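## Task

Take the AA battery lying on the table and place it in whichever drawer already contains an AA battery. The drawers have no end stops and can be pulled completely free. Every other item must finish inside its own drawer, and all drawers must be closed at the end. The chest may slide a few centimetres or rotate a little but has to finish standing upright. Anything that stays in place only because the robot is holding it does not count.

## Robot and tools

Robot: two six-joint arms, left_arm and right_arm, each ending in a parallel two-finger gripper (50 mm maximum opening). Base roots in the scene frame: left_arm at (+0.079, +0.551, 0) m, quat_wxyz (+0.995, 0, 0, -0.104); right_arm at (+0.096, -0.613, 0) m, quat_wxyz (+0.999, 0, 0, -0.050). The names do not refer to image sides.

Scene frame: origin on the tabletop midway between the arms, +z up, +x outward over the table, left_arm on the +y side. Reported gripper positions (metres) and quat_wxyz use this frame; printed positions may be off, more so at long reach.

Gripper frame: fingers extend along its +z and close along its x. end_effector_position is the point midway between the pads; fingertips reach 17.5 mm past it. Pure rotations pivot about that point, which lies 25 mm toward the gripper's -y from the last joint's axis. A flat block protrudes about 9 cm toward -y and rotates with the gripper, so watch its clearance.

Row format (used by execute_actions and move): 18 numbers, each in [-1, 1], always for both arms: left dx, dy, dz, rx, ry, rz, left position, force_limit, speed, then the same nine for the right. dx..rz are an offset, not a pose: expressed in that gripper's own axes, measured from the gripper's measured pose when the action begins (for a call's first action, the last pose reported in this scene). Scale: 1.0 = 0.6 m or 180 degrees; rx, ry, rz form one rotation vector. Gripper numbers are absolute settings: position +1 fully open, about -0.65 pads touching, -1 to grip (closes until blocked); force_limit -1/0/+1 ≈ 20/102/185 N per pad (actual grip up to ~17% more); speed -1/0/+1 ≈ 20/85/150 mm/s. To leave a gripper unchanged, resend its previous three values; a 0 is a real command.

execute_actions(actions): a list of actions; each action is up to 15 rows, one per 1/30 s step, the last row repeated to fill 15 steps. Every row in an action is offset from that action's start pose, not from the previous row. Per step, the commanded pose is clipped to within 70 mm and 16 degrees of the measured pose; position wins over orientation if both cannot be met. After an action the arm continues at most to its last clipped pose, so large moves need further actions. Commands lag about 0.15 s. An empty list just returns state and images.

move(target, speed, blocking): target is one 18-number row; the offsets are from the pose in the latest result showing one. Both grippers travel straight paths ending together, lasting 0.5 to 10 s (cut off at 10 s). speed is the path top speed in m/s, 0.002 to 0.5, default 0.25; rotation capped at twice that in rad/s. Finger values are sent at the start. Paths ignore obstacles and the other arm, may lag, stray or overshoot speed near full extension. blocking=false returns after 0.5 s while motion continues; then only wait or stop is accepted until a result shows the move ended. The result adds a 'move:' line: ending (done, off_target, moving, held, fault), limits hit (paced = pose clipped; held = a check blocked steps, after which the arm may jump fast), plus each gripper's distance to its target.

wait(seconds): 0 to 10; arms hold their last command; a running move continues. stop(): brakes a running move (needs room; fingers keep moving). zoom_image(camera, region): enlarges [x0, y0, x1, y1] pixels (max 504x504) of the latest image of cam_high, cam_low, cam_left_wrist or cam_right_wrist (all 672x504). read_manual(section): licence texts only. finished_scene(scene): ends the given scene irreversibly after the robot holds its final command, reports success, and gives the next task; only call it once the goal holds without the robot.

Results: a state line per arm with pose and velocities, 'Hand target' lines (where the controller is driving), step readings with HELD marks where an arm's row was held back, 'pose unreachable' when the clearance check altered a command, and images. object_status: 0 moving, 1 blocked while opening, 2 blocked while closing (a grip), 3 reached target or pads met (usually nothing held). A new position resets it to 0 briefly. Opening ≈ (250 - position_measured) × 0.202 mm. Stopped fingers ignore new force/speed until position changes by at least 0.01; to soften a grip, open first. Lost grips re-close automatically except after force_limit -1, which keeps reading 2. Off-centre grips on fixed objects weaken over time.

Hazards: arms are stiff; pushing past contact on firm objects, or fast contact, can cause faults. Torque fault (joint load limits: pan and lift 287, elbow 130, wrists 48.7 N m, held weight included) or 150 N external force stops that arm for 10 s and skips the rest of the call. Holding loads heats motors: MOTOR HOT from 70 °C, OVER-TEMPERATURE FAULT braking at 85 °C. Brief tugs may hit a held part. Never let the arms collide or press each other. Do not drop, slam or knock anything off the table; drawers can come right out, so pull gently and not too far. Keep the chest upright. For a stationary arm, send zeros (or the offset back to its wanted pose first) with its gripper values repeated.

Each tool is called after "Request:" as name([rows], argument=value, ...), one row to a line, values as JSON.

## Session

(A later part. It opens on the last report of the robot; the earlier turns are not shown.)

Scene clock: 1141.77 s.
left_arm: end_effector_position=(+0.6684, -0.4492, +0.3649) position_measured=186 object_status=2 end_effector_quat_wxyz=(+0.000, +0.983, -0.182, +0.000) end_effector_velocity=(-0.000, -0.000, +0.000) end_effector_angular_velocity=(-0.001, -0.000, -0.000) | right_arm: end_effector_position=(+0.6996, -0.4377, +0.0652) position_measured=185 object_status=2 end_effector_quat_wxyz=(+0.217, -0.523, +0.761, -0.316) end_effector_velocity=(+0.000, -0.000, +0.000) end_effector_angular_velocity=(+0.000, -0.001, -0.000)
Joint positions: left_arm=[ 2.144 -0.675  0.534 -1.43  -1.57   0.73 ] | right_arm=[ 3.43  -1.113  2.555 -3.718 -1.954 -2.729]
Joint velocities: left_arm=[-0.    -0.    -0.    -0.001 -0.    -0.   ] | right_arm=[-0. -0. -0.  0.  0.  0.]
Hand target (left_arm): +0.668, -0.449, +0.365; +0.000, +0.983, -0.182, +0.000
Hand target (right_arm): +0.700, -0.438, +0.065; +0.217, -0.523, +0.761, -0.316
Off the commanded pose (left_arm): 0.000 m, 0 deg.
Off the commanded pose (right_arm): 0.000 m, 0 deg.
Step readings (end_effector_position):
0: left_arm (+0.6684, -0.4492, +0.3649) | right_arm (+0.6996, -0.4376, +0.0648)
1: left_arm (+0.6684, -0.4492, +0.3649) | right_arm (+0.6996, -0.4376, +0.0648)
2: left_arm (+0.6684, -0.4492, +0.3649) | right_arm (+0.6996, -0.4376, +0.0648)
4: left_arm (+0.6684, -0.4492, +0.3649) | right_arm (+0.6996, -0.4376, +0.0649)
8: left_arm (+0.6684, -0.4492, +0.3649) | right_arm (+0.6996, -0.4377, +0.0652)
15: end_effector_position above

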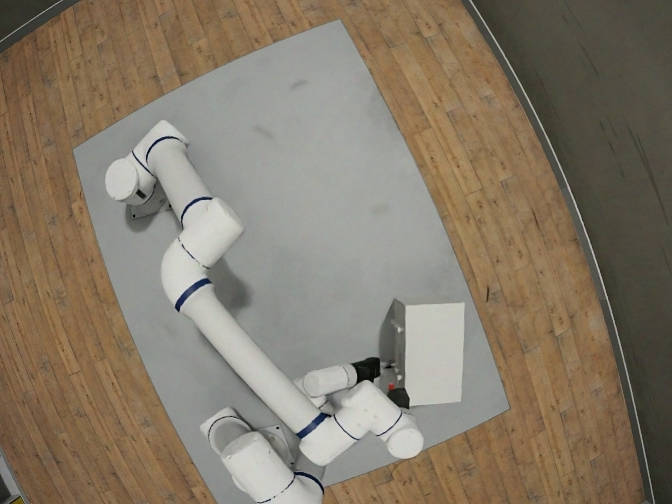

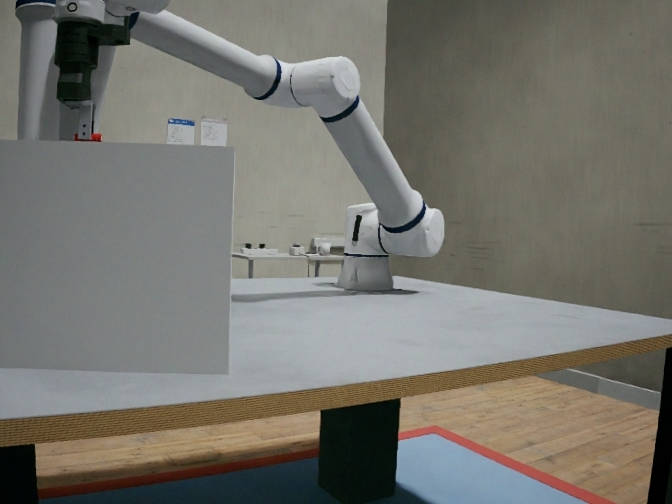

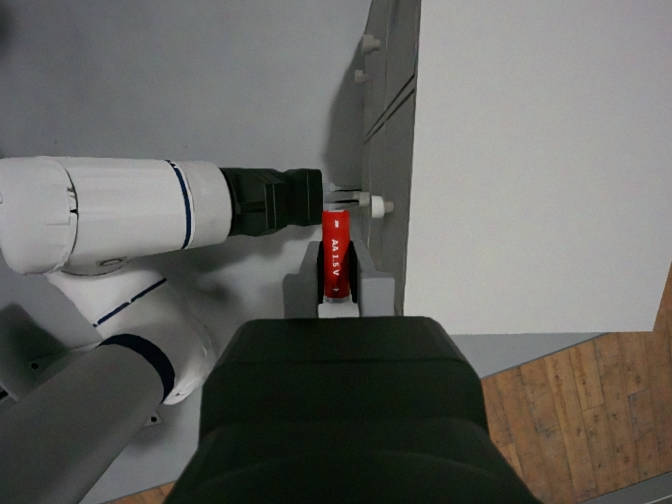

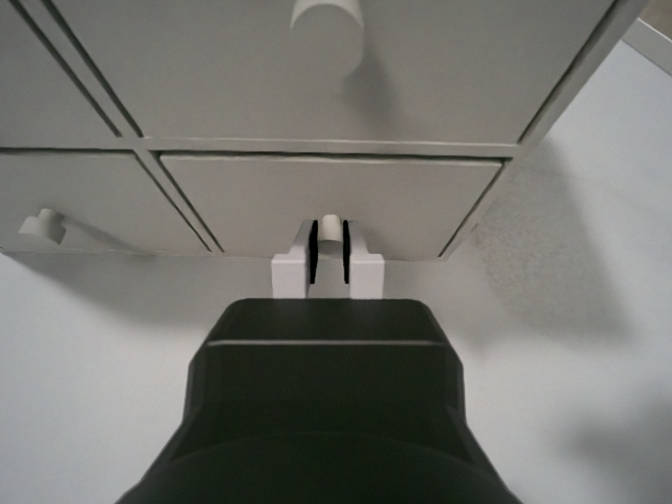

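Request:
move(target=[0,0,0,0,0,0,-1,-0.5,0.5, 0,0.1176,-0.1180,0,0,0,-1,-0.5,1], speed=0.22)

Request:
zoom_image(camera="cam_left_wrist", region=[260, 110, 440, 330])

Request:
zoom_image(camera="cam_right_wrist", region=[140, 0, 520, 200])

Scene clock: 1162.00 s.
left_arm: end_effector_position=(+0.6684, -0.4492, +0.3649) position_measured=186 object_status=2 end_effector_quat_wxyz=(+0.000, +0.983, -0.182, +0.000) end_effector_velocity=(+0.000, +0.000, +0.000) end_effector_angular_velocity=(+0.000, -0.000, -0.001) | right_arm: end_effector_position=(+0.6066, -0.4020, +0.0656) position_measured=185 object_status=2 end_effector_quat_wxyz=(+0.217, -0.523, +0.761, -0.316) end_effector_velocity=(-0.003, +0.002, +0.000) end_effector_angular_velocity=(+0.000, -0.000, +0.001)
Joint positions: left_arm=[ 2.144 -0.675  0.534 -1.43  -1.57   0.73 ] | right_arm=[ 3.574 -1.147  2.66  -3.738 -2.043 -2.606]
Joint velocities: left_arm=[ 0.    -0.    -0.     0.     0.     0.001] | right_arm=[ 0.007 -0.002  0.002  0.002 -0.004  0.005]
Hand target (left_arm): +0.668, -0.449, +0.365; +0.000, +0.983, -0.182, +0.000
Hand target (right_arm): +0.606, -0.402, +0.066; +0.217, -0.523, +0.761, -0.316
Off the commanded pose (left_arm): 0.000 m, 0 deg.
Off the commanded pose (right_arm): 0.000 m, 0 deg.
move: done

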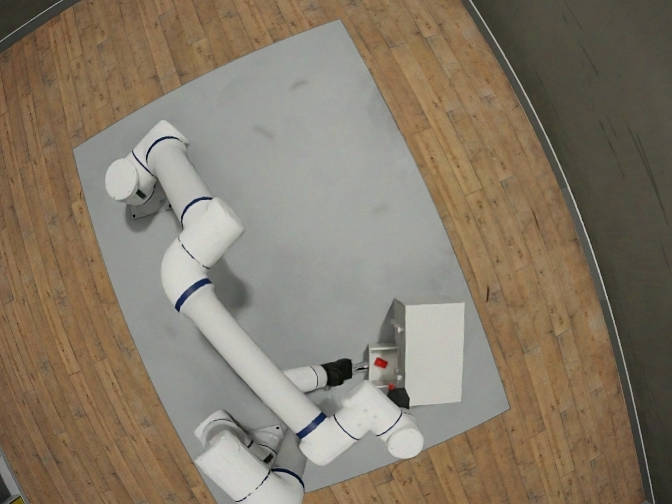

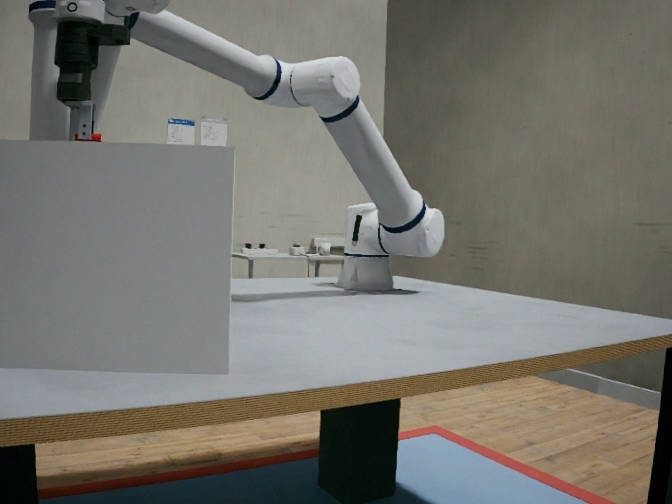

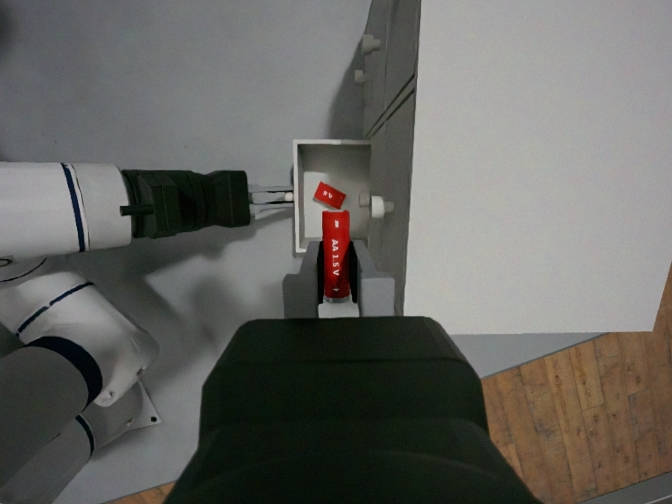

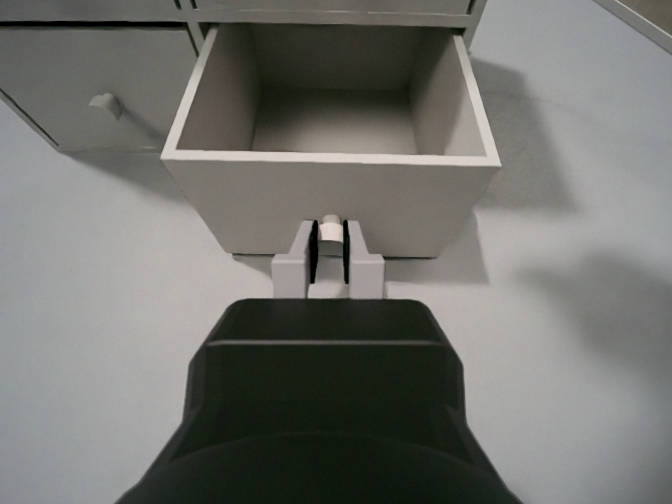

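Region (260, 110, 440, 330) of cam_left_wrist's 672x504 image, scaled by 2.291, with more detail than that image has; it fills the left 412 columns of this view, and the rest is white.

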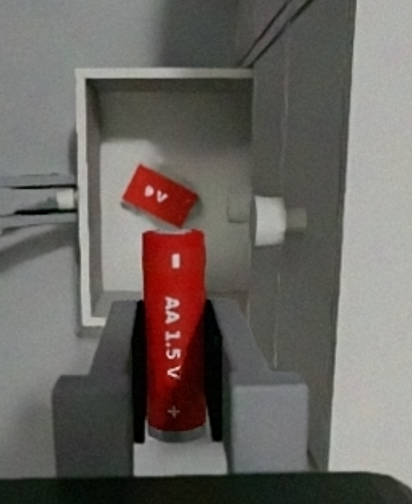

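Region (140, 0, 520, 200) of cam_right_wrist's 672x504 image, scaled by 1.326, with more detail than that image has; it fills the top 265 rows of this view, and the rest is white.

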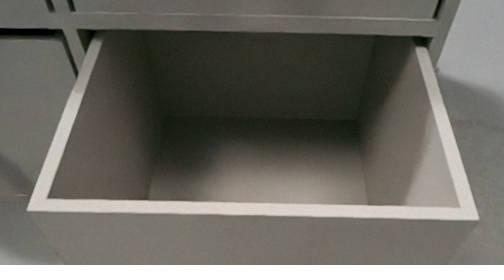

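Request:
zoom_image(camera="cam_left_wrist", region=[295, 160, 375, 240])

Region (295, 160, 375, 240) of cam_left_wrist's 672x504 image, scaled by 6.300, with more detail than that image has.

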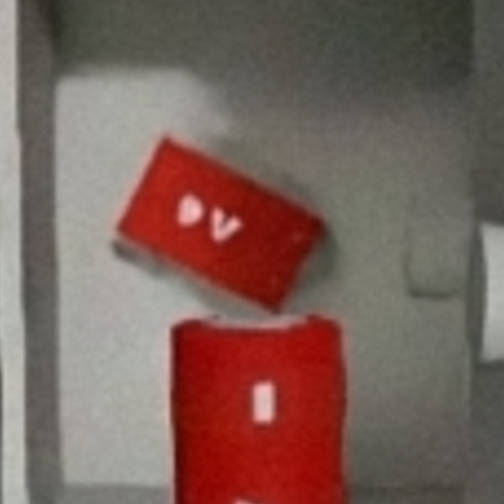

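Request:
move(target=[0,0,0,0,0,0,-1,-0.5,0.5, 0,-0.1174,0.1187,0,0,0,-1,-0.5,1], speed=0.22)

Scene clock: 1263.63 s.
left_arm: end_effector_position=(+0.6684, -0.4492, +0.3649) position_measured=186 object_status=2 end_effector_quat_wxyz=(+0.000, +0.983, -0.182, +0.000) end_effector_velocity=(+0.000, +0.000, -0.000) end_effector_angular_velocity=(+0.002, -0.000, -0.000) | right_arm: end_effector_position=(+0.6999, -0.4378, +0.0649) position_measured=185 object_status=2 end_effector_quat_wxyz=(+0.217, -0.523, +0.761, -0.316) end_effector_velocity=(+0.003, -0.002, +0.001) end_effector_angular_velocity=(+0.001, -0.001, -0.001)
Joint positions: left_arm=[ 2.144 -0.675  0.534 -1.43  -1.57   0.73 ] | right_arm=[ 3.43  -1.112  2.555 -3.719 -1.953 -2.729]
Joint velocities: left_arm=[0.    0.    0.001 0.001 0.001 0.   ] | right_arm=[-0.004  0.001 -0.004  0.     0.003 -0.003]
Hand target (left_arm): +0.668, -0.449, +0.365; +0.000, +0.983, -0.182, +0.000
Hand target (right_arm): +0.700, -0.438, +0.065; +0.217, -0.523, +0.761, -0.316
Off the commanded pose (left_arm): 0.000 m, 0 deg.
Off the commanded pose (right_arm): 0.000 m, 0 deg.
move: done

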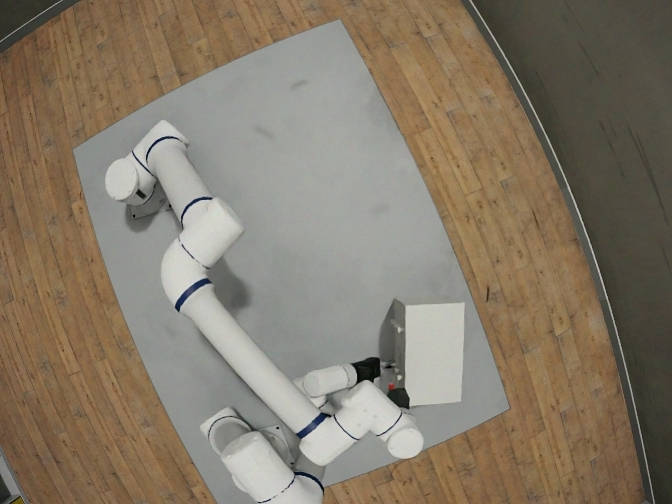

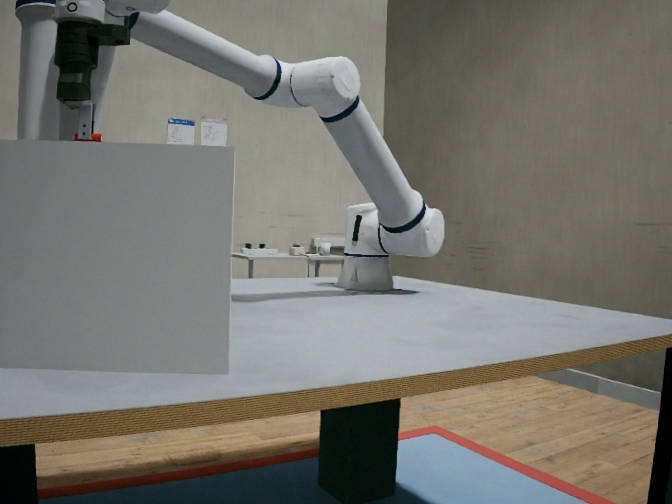

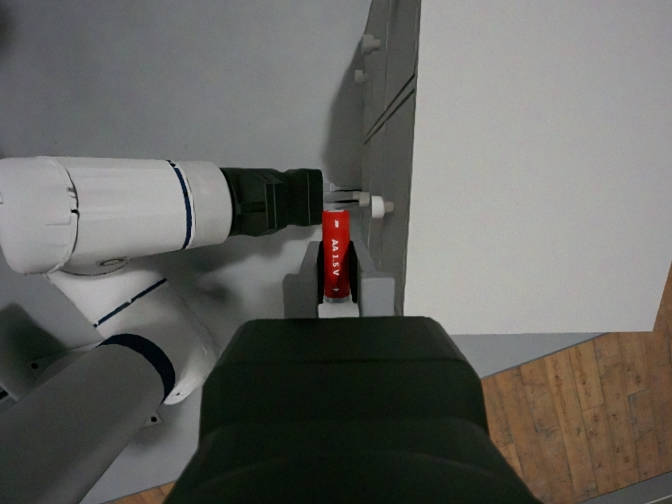

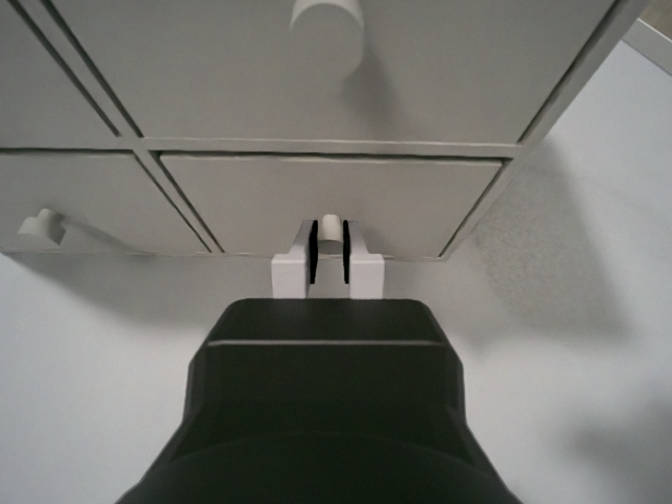

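Request:
execute_actions([
  [
[0,-0.0016,0,0,0,0,-1,-0.5,0.5, 0,0,0,0,0,0,1,-0.5,1],
[0,-0.0061,0,0,0,0,-1,-0.5,0.5, 0,0,0,0,0,0,1,-0.5,1],
[0,-0.0130,0,0,0,0,-1,-0.5,0.5, 0,0,0,0,0,0,1,-0.5,1],
[0,-0.0219,0,0,0,0,-1,-0.5,0.5, 0,0.0024,-0.0024,0,0,0,1,-0.5,1],
[0,-0.0324,0,0,0,0,-1,-0.5,0.5, 0,0.0071,-0.0071,0,0,0,1,-0.5,1],
[0,-0.0440,0,0,0,0,-1,-0.5,0.5, 0,0.0141,-0.0142,0,0,0,1,-0.5,1],
[0,-0.0563,0,0,0,0,-1,-0.5,0.5, 0,0.0212,-0.0212,0,0,0,1,-0.5,1],
[0,-0.0687,0,0,0,0,-1,-0.5,0.5, 0,0.0271,-0.0271,0,0,0,1,-0.5,1],
[0,-0.0810,0,0,0,0,-1,-0.5,0.5, -0.0050,0.0318,-0.0319,0,0,0,1,-0.5,1],
[0,-0.0926,0,0,0,0,-1,-0.5,0.5, -0.0150,0.0341,-0.0342,0,0,0,1,-0.5,1],
[0,-0.1031,0,0,0,0,-1,-0.5,0.5, -0.0300,0.0353,-0.0354,0,0,0,1,-0.5,1],
[0,-0.1120,0,0,0,0,-1,-0.5,0.5, -0.0466,0.0353,-0.0354,0,0,0,1,-0.5,1],
[0,-0.1189,0,0,0,0,-1,-0.5,0.5, -0.0633,0.0353,-0.0354,0,0,0,1,-0.5,1],
[0,-0.1234,0,0,0,0,-1,-0.5,0.5, -0.0766,0.0353,-0.0354,0,0,0,1,-0.5,1],
[0,-0.1250,0,0,0,0,-1,-0.5,0.5, -0.0833,0.0353,-0.0354,0,0,0,1,-0.5,1]
],
])

Scene clock: 1294.00 s.
left_arm: end_effector_position=(+0.6895, -0.3953, +0.3650) position_measured=186 object_status=2 end_effector_quat_wxyz=(-0.001, +0.983, -0.181, -0.001) end_effector_velocity=(+0.044, +0.119, +0.001) end_effector_angular_velocity=(-0.011, -0.004, -0.000) | right_arm: end_effector_position=(+0.6844, -0.4053, +0.0652) position_measured=3 object_status=3 end_effector_quat_wxyz=(+0.218, -0.524, +0.760, -0.315) end_effector_velocity=(+0.034, +0.183, +0.004) end_effector_angular_velocity=(+0.006, -0.014, +0.020)
Joint positions: left_arm=[ 2.179 -0.772  0.708 -1.503 -1.571  0.764] | right_arm=[ 3.509 -1.117  2.548 -3.684 -2.001 -2.665]
Joint velocities: left_arm=[ 0.077 -0.205  0.364 -0.17  -0.     0.077] | right_arm=[ 0.372  0.021 -0.237  0.326 -0.22   0.302]
Hand target (left_arm): +0.695, -0.379, +0.365; -0.001, +0.983, -0.182, -0.000
Hand target (right_arm): +0.688, -0.380, +0.066; +0.219, -0.524, +0.760, -0.316
Off the commanded pose (left_arm): 0.017 m, 0 deg.
Off the commanded pose (right_arm): 0.025 m, 0 deg.
Step readings (end_effector_position):
0: left_arm (+0.6684, -0.4492, +0.3649) | right_arm (+0.7002, -0.4379, +0.0648)
1: left_arm (+0.6684, -0.4492, +0.3649) | right_arm (+0.7002, -0.4379, +0.0648)
2: left_arm (+0.6683, -0.4490, +0.3650) | right_arm (+0.7001, -0.4379, +0.0647)
4: left_arm (+0.6691, -0.4466, +0.3649) | right_arm (+0.7001, -0.4378, +0.0647)
8: left_arm (+0.6750, -0.4322, +0.3649) | right_arm (+0.6924, -0.4350, +0.0647)
15: end_effector_position above

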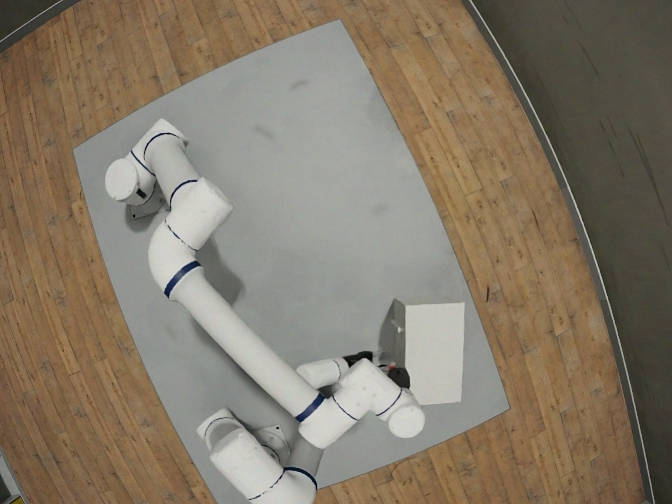

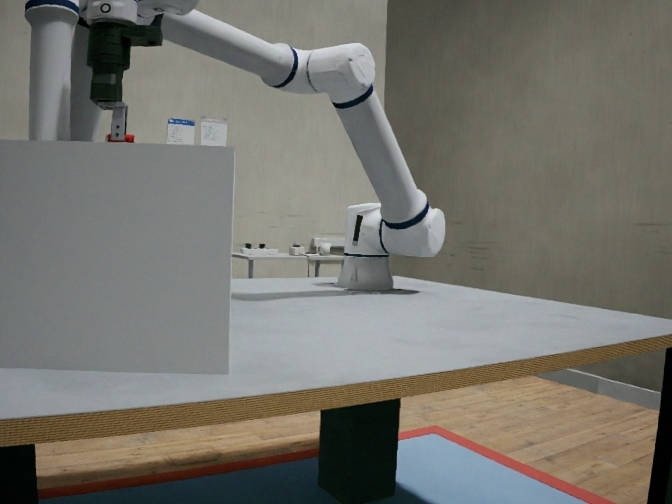

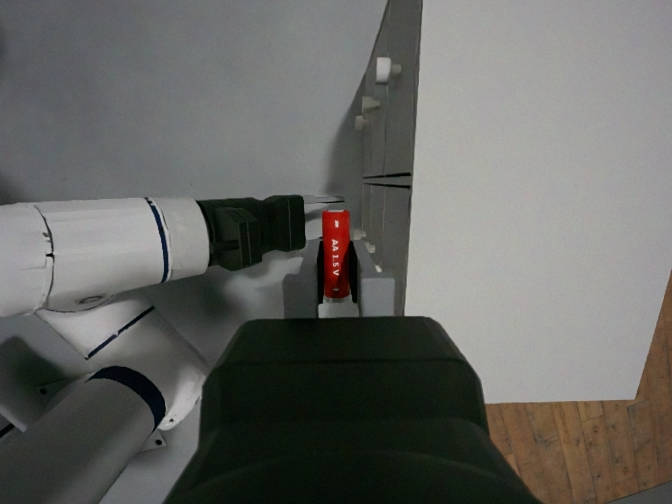

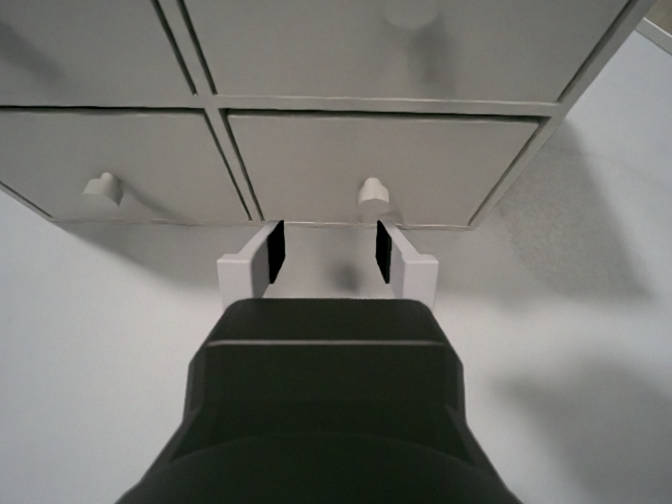

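Request:
execute_actions(actions=[])

Scene clock: 1304.07 s.
left_arm: end_effector_position=(+0.6949, -0.3794, +0.3648) position_measured=186 object_status=2 end_effector_quat_wxyz=(-0.001, +0.983, -0.182, -0.000) end_effector_velocity=(+0.000, -0.000, +0.000) end_effector_angular_velocity=(-0.000, -0.001, +0.001) | right_arm: end_effector_position=(+0.6884, -0.3805, +0.0657) position_measured=3 object_status=3 end_effector_quat_wxyz=(+0.219, -0.524, +0.760, -0.316) end_effector_velocity=(-0.001, +0.000, -0.002) end_effector_angular_velocity=(-0.003, +0.004, +0.002)
Joint positions: left_arm=[ 2.189 -0.799  0.756 -1.526 -1.571  0.774] | right_arm=[ 3.558 -1.113  2.516 -3.639 -2.031 -2.624]
Joint velocities: left_arm=[-0.     0.    -0.    -0.     0.    -0.001] | right_arm=[ 0.001  0.002  0.     0.001 -0.    -0.002]
Hand target (left_arm): +0.695, -0.379, +0.365; -0.001, +0.983, -0.182, -0.000
Hand target (right_arm): +0.688, -0.380, +0.066; +0.219, -0.524, +0.760, -0.316
Off the commanded pose (left_arm): 0.000 m, 0 deg.
Off the commanded pose (right_arm): 0.002 m, 0 deg.

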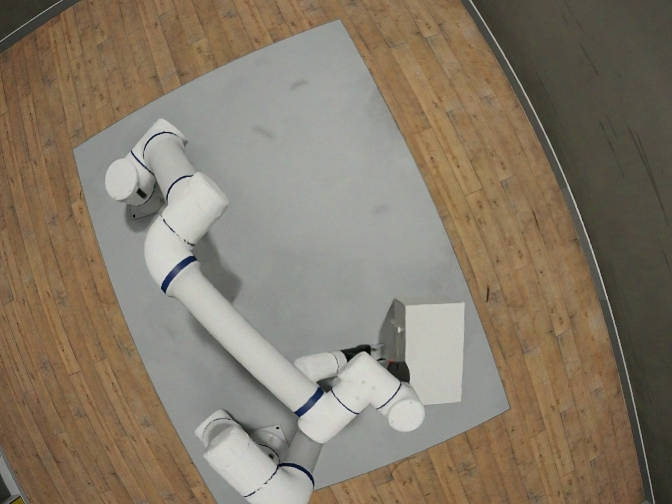

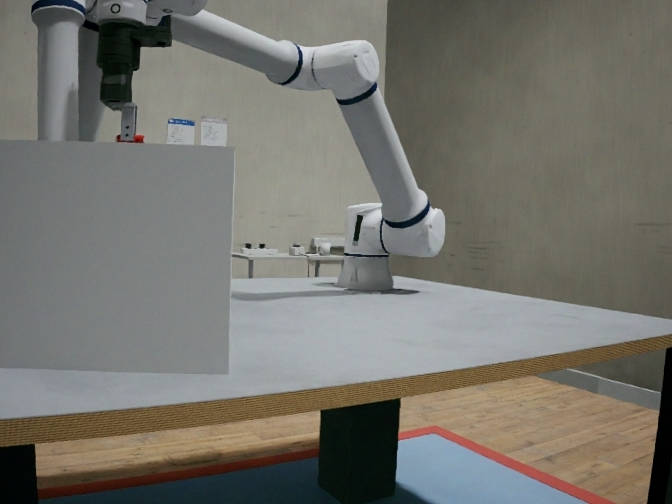

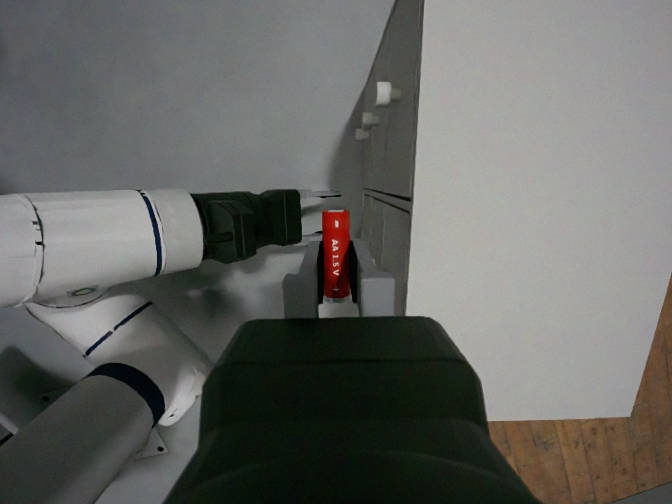

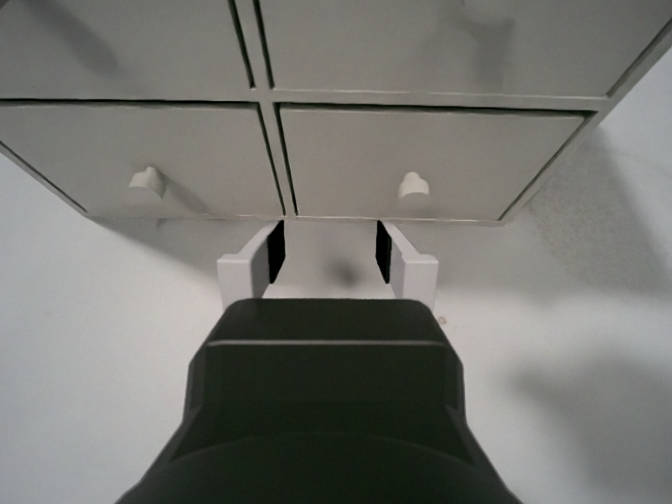

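Request:
zoom_image(camera="cam_right_wrist", region=[80, 60, 480, 260])

Region (80, 60, 480, 260) of cam_right_wrist's 672x504 image, scaled by 1.260, with more detail than that image has.

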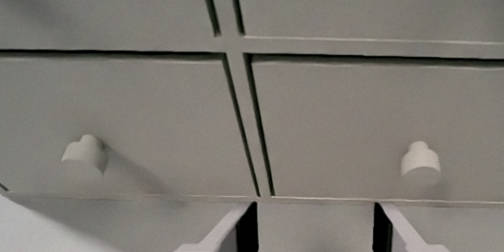

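Request:
execute_actions([
  [
[0,-0.0017,0,0,0,0,-1,-0.5,0.5, -0.0022,0,0,0,0,0,1,-0.5,1],
[0,-0.0065,0,0,0,0,-1,-0.5,0.5, -0.0085,0.0001,0.0001,0,0,0,1,-0.5,1],
[0,-0.0139,0,0,0,0,-1,-0.5,0.5, -0.0183,0.0001,0.0001,0,0,0,1,-0.5,1],
[0,-0.0235,0,0,0,0,-1,-0.5,0.5, -0.0309,0.0002,0.0002,0,0,0,1,-0.5,1],
[0,-0.0347,0,0,0,0,-1,-0.5,0.5, -0.0456,0.0003,0.0003,0,0,0,1,-0.5,1],
[0,-0.0471,0,0,0,0,-1,-0.5,0.5, -0.0619,0.0004,0.0004,0,0,0,1,-0.5,1],
[0,-0.0602,0,0,0,0,-1,-0.5,0.5, -0.0792,0.0005,0.0005,0,0,0,1,-0.5,1],
[0,-0.0736,0,0,0,0,-1,-0.5,0.5, -0.0967,0.0007,0.0007,0,0,0,1,-0.5,1],
[0,-0.0867,0,0,0,0,-1,-0.5,0.5, -0.1140,0.0008,0.0008,0,0,0,1,-0.5,1],
[0,-0.0991,0,0,0,0,-1,-0.5,0.5, -0.1303,0.0009,0.0009,0,0,0,1,-0.5,1],
[0,-0.1103,0,0,0,0,-1,-0.5,0.5, -0.1450,0.0010,0.0010,0,0,0,1,-0.5,1],
[0,-0.1199,0,0,0,0,-1,-0.5,0.5, -0.1576,0.0011,0.0011,0,0,0,1,-0.5,1],
[0,-0.1273,0,0,0,0,-1,-0.5,0.5, -0.1674,0.0011,0.0011,0,0,0,1,-0.5,1],
[0,-0.1321,0,0,0,0,-1,-0.5,0.5, -0.1737,0.0012,0.0012,0,0,0,1,-0.5,1],
[0,-0.1338,0,0,0,0,-1,-0.5,0.5, -0.1759,0.0012,0.0012,0,0,0,1,-0.5,1]
],
])

Request:
execute_actions(actions=[])

Scene clock: 1346.80 s.
left_arm: end_effector_position=(+0.7175, -0.3216, +0.3649) position_measured=186 object_status=2 end_effector_quat_wxyz=(-0.002, +0.983, -0.181, -0.001) end_effector_velocity=(+0.047, +0.128, +0.001) end_effector_angular_velocity=(-0.005, -0.001, +0.002) | right_arm: end_effector_position=(+0.7160, -0.3042, +0.0658) position_measured=3 object_status=3 end_effector_quat_wxyz=(+0.222, -0.526, +0.758, -0.315) end_effector_velocity=(+0.064, +0.168, -0.004) end_effector_angular_velocity=(-0.003, +0.006, -0.005)
Joint positions: left_arm=[ 2.23  -0.877  0.89  -1.58  -1.571  0.814] | right_arm=[ 3.679 -1.085  2.389 -3.494 -2.1   -2.518]
Joint velocities: left_arm=[ 0.091 -0.167  0.281 -0.119 -0.001  0.089] | right_arm=[ 0.236  0.084 -0.3    0.337 -0.14   0.227]
Hand target (left_arm): +0.723, -0.305, +0.365; -0.001, +0.983, -0.181, -0.001
Hand target (right_arm): +0.724, -0.282, +0.065; +0.221, -0.525, +0.759, -0.315
Off the commanded pose (left_arm): 0.018 m, 0 deg.
Off the commanded pose (right_arm): 0.024 m, 0 deg.
Step readings (end_effector_position):
0: left_arm (+0.6949, -0.3794, +0.3648) | right_arm (+0.6884, -0.3805, +0.0657)
1: left_arm (+0.6950, -0.3793, +0.3648) | right_arm (+0.6884, -0.3804, +0.0657)
2: left_arm (+0.6951, -0.3790, +0.3648) | right_arm (+0.6885, -0.3799, +0.0657)
4: left_arm (+0.6961, -0.3763, +0.3647) | right_arm (+0.6899, -0.3764, +0.0656)
8: left_arm (+0.7022, -0.3610, +0.3648) | right_arm (+0.6971, -0.3561, +0.0658)
15: end_effector_position above

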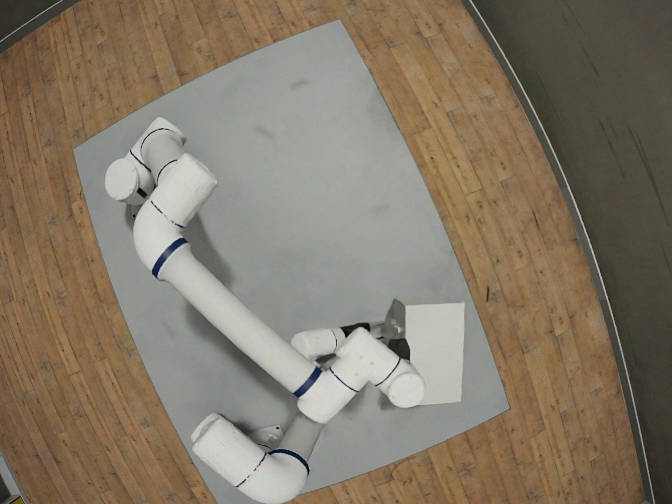

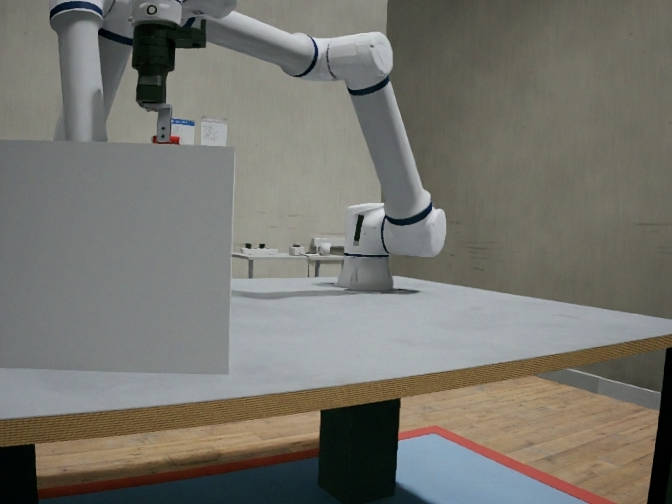

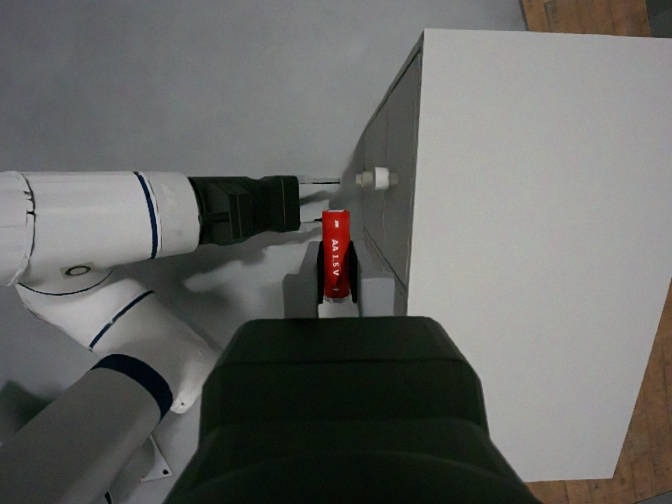

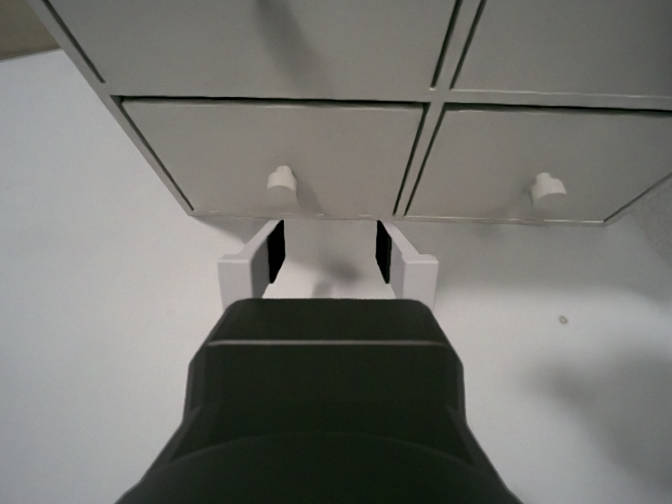

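Scene clock: 1346.80 s.
left_arm: end_effector_position=(+0.7175, -0.3216, +0.3649) position_measured=186 object_status=2 end_effector_quat_wxyz=(-0.002, +0.983, -0.181, -0.001) end_effector_velocity=(+0.047, +0.128, +0.001) end_effector_angular_velocity=(-0.005, -0.001, +0.002) | right_arm: end_effector_position=(+0.7160, -0.3042, +0.0658) position_measured=3 object_status=3 end_effector_quat_wxyz=(+0.222, -0.526, +0.758, -0.315) end_effector_velocity=(+0.064, +0.168, -0.004) end_effector_angular_velocity=(-0.003, +0.006, -0.005)
Joint positions: left_arm=[ 2.23  -0.877  0.89  -1.58  -1.571  0.814] | right_arm=[ 3.679 -1.085  2.389 -3.494 -2.1   -2.518]
Joint velocities: left_arm=[ 0.091 -0.167  0.281 -0.119 -0.001  0.089] | right_arm=[ 0.236  0.084 -0.3    0.337 -0.14   0.227]
Hand target (left_arm): +0.723, -0.305, +0.365; -0.001, +0.983, -0.181, -0.001
Hand target (right_arm): +0.724, -0.282, +0.065; +0.221, -0.525, +0.759, -0.315
Off the commanded pose (left_arm): 0.018 m, 0 deg.
Off the commanded pose (right_arm): 0.024 m, 0 deg.

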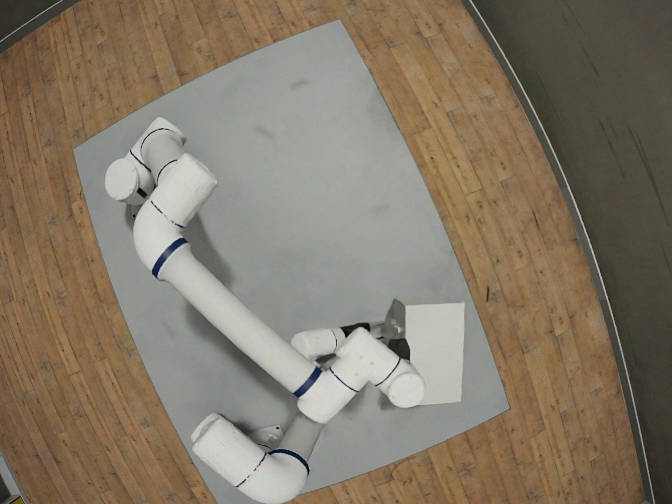

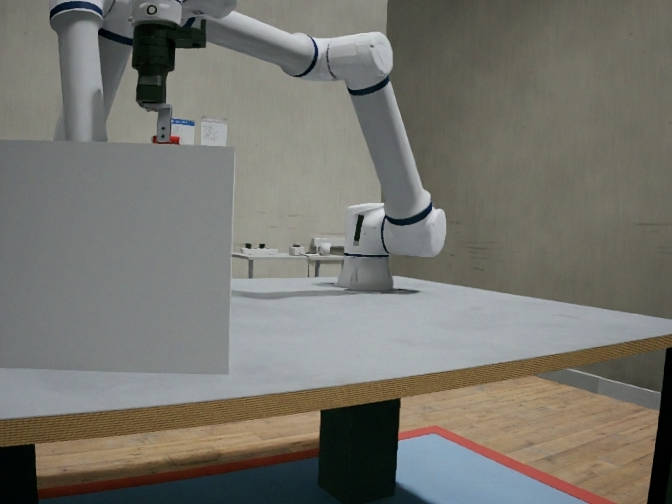

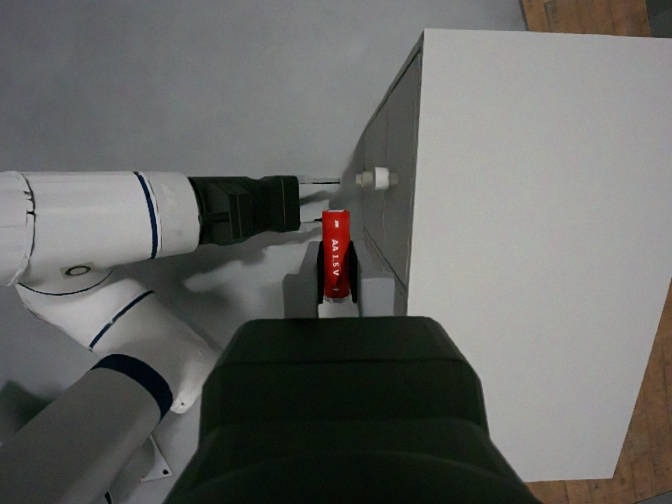

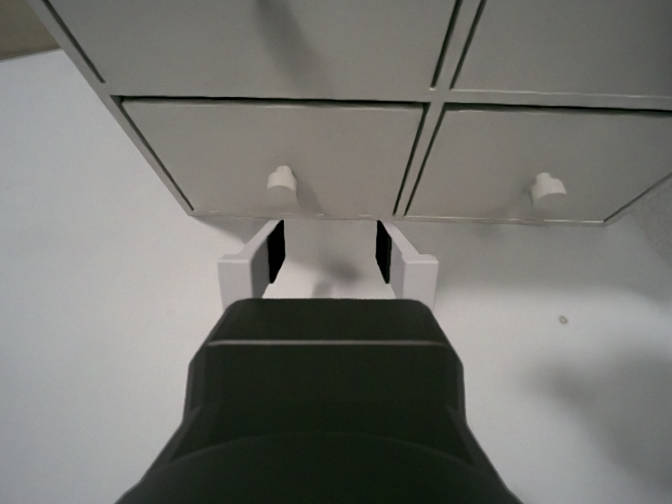

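Request:
execute_actions(actions=[])

Request:
zoom_image(camera="cam_right_wrist", region=[230, 120, 430, 310])

Scene clock: 1350.23 s.
left_arm: end_effector_position=(+0.7233, -0.3047, +0.3648) position_measured=186 object_status=2 end_effector_quat_wxyz=(-0.001, +0.983, -0.181, -0.001) end_effector_velocity=(-0.000, -0.000, -0.000) end_effector_angular_velocity=(+0.000, -0.001, -0.001) | right_arm: end_effector_position=(+0.7241, -0.2818, +0.0655) position_measured=3 object_status=3 end_effector_quat_wxyz=(+0.221, -0.525, +0.759, -0.315) end_effector_velocity=(-0.000, +0.001, +0.001) end_effector_angular_velocity=(+0.000, -0.001, +0.001)
Joint positions: left_arm=[ 2.241 -0.899  0.928 -1.596 -1.571  0.826] | right_arm=[ 3.71  -1.074  2.349 -3.449 -2.119 -2.487]
Joint velocities: left_arm=[-0.001  0.     0.    -0.001  0.001  0.001] | right_arm=[ 0.001 -0.001  0.     0.001 -0.     0.   ]
Hand target (left_arm): +0.723, -0.305, +0.365; -0.001, +0.983, -0.181, -0.001
Hand target (right_arm): +0.724, -0.282, +0.065; +0.221, -0.525, +0.759, -0.315
Off the commanded pose (left_arm): 0.000 m, 0 deg.
Off the commanded pose (right_arm): 0.002 m, 0 deg.

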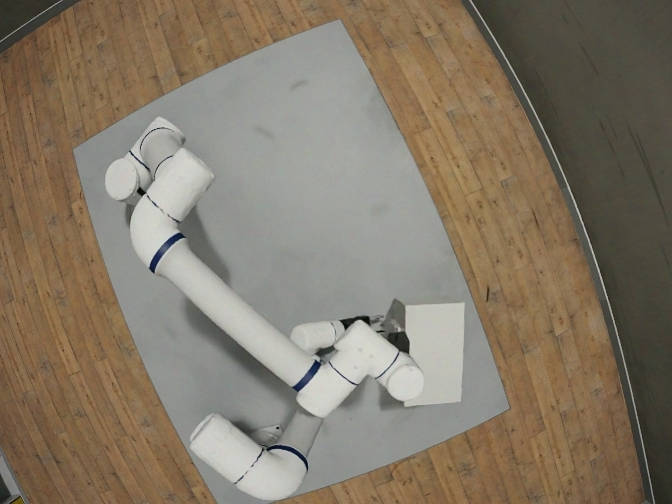

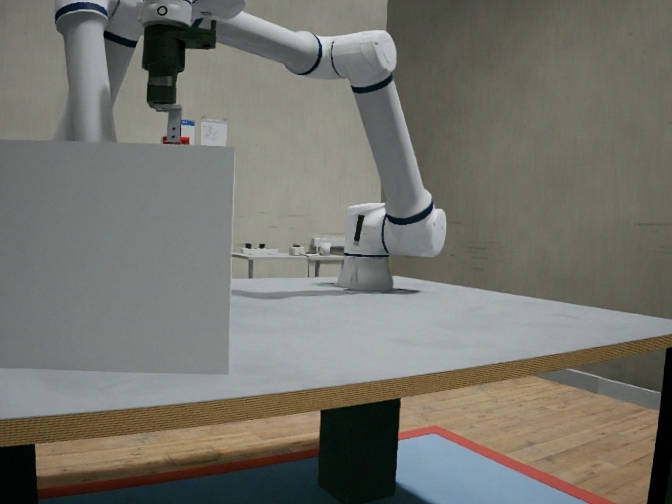

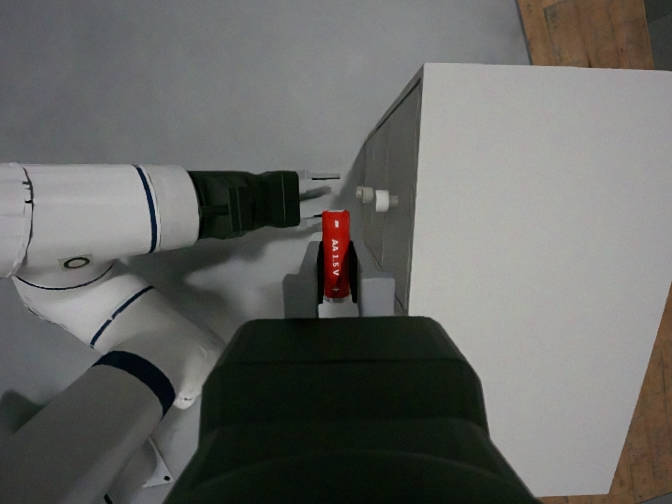

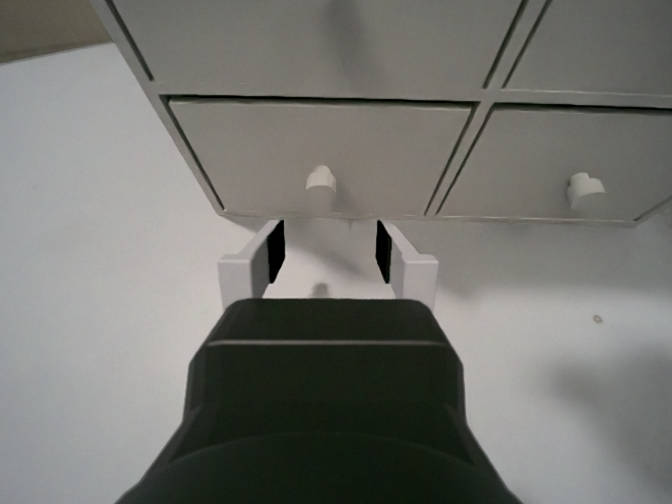

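Region (230, 120, 430, 310) of cam_right_wrist's 672x504 image, scaled by 2.520, with more detail than that image has; it fills the top 479 rows of this view, and the rest is white.

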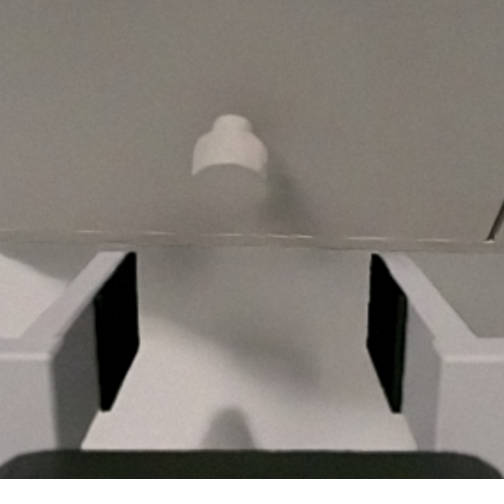

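Request:
execute_actions([
  [
[0,0,0,0,0,0,-1,-0.5,0.5, -0.0010,-0.0013,0.0013,0,0,0,1,-0.5,1],
[0,0,0,0,0,0,-1,-0.5,0.5, -0.0035,-0.0048,0.0048,0,0,0,1,-0.5,1],
[0,0,0,0,0,0,-1,-0.5,0.5, -0.0065,-0.0099,0.0100,0,0,0,1,-0.5,1],
[0,0,0,0,0,0,-1,-0.5,0.5, -0.0090,-0.0159,0.0160,0,0,0,1,-0.5,1],
[0,0,0,0,0,0,-1,-0.5,0.5, -0.0100,-0.0223,0.0224,0,0,0,1,-0.5,1],
[0,0,0,0,0,0,-1,-0.5,0.5, -0.0100,-0.0283,0.0284,0,0,0,1,-0.5,1],
[0,0,0,0,0,0,-1,-0.5,0.5, -0.0100,-0.0334,0.0336,0,0,0,1,-0.5,1],
[0,0,0,0,0,0,-1,-0.5,0.5, -0.0100,-0.0369,0.0371,0,0,0,1,-0.5,1],
[0,0,0,0,0,0,-1,-0.5,0.5, -0.0100,-0.0382,0.0384,0,0,0,1,-0.5,1],
[0,0,0,0,0,0,-1,-0.5,0.5, -0.0100,-0.0382,0.0384,0,0,0,1,-0.5,1],
[0,0,0,0,0,0,-1,-0.5,0.5, -0.0100,-0.0382,0.0384,0,0,0,-1,-0.5,1],
[0,0,0,0,0,0,-1,-0.5,0.5, -0.0100,-0.0382,0.0384,0,0,0,-1,-0.5,1],
[0,0,0,0,0,0,-1,-0.5,0.5, -0.0100,-0.0382,0.0384,0,0,0,-1,-0.5,1],
[0,0,0,0,0,0,-1,-0.5,0.5, -0.0100,-0.0382,0.0384,0,0,0,-1,-0.5,1],
[0,0,0,0,0,0,-1,-0.5,0.5, -0.0100,-0.0382,0.0384,0,0,0,-1,-0.5,1]
],
])

Scene clock: 1387.67 s.
left_arm: end_effector_position=(+0.7233, -0.3047, +0.3648) position_measured=186 object_status=2 end_effector_quat_wxyz=(-0.001, +0.983, -0.181, -0.001) end_effector_velocity=(-0.000, -0.000, +0.000) end_effector_angular_velocity=(+0.001, +0.000, -0.002) | right_arm: end_effector_position=(+0.7539, -0.2870, +0.0655) position_measured=120 object_status=0 end_effector_quat_wxyz=(+0.221, -0.525, +0.759, -0.316) end_effector_velocity=(+0.021, -0.005, +0.000) end_effector_angular_velocity=(+0.001, -0.001, -0.000)
Joint positions: left_arm=[ 2.241 -0.899  0.928 -1.596 -1.571  0.826] | right_arm=[ 3.679 -1.057  2.312 -3.443 -2.101 -2.517]
Joint velocities: left_arm=[-0.001  0.    -0.     0.001  0.     0.001] | right_arm=[-0.024  0.011 -0.024  0.001  0.014 -0.022]
Hand target (left_arm): +0.723, -0.305, +0.365; -0.001, +0.983, -0.181, -0.001
Hand target (right_arm): +0.757, -0.288, +0.065; +0.221, -0.525, +0.759, -0.316
Off the commanded pose (left_arm): 0.000 m, 0 deg.
Off the commanded pose (right_arm): 0.003 m, 0 deg.
Step readings (end_effector_position):
0: left_arm (+0.7233, -0.3047, +0.3648) | right_arm (+0.7241, -0.2818, +0.0655)
1: left_arm (+0.7233, -0.3047, +0.3648) | right_arm (+0.7242, -0.2818, +0.0655)
2: left_arm (+0.7233, -0.3047, +0.3648) | right_arm (+0.7245, -0.2817, +0.0655)
4: left_arm (+0.7233, -0.3047, +0.3648) | right_arm (+0.7277, -0.2815, +0.0655)
8: left_arm (+0.7233, -0.3047, +0.3648) | right_arm (+0.7410, -0.2836, +0.0656)
15: end_effector_position above

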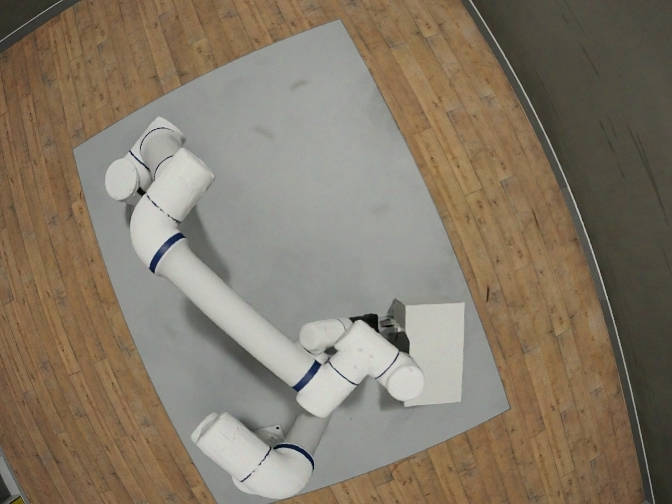

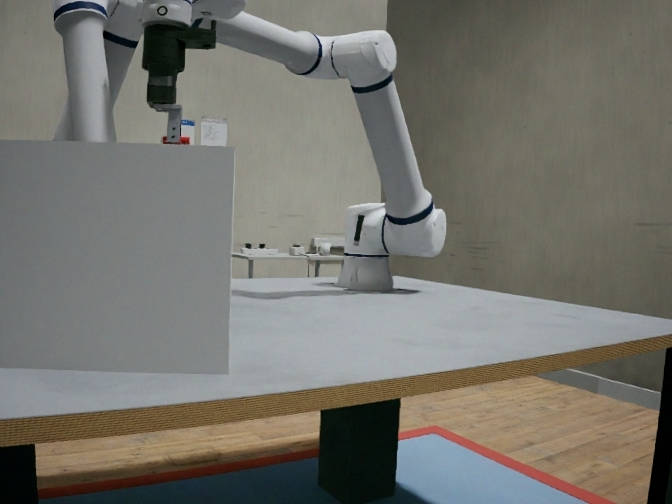

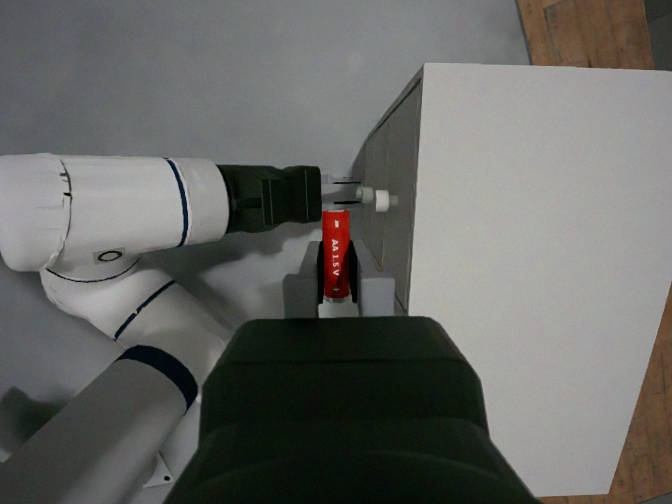

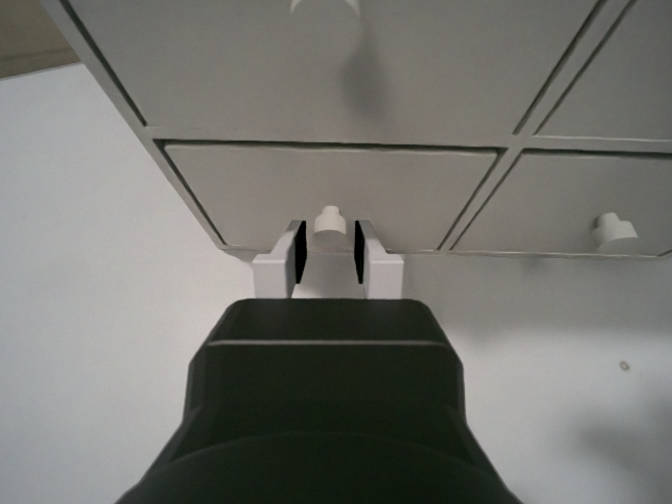

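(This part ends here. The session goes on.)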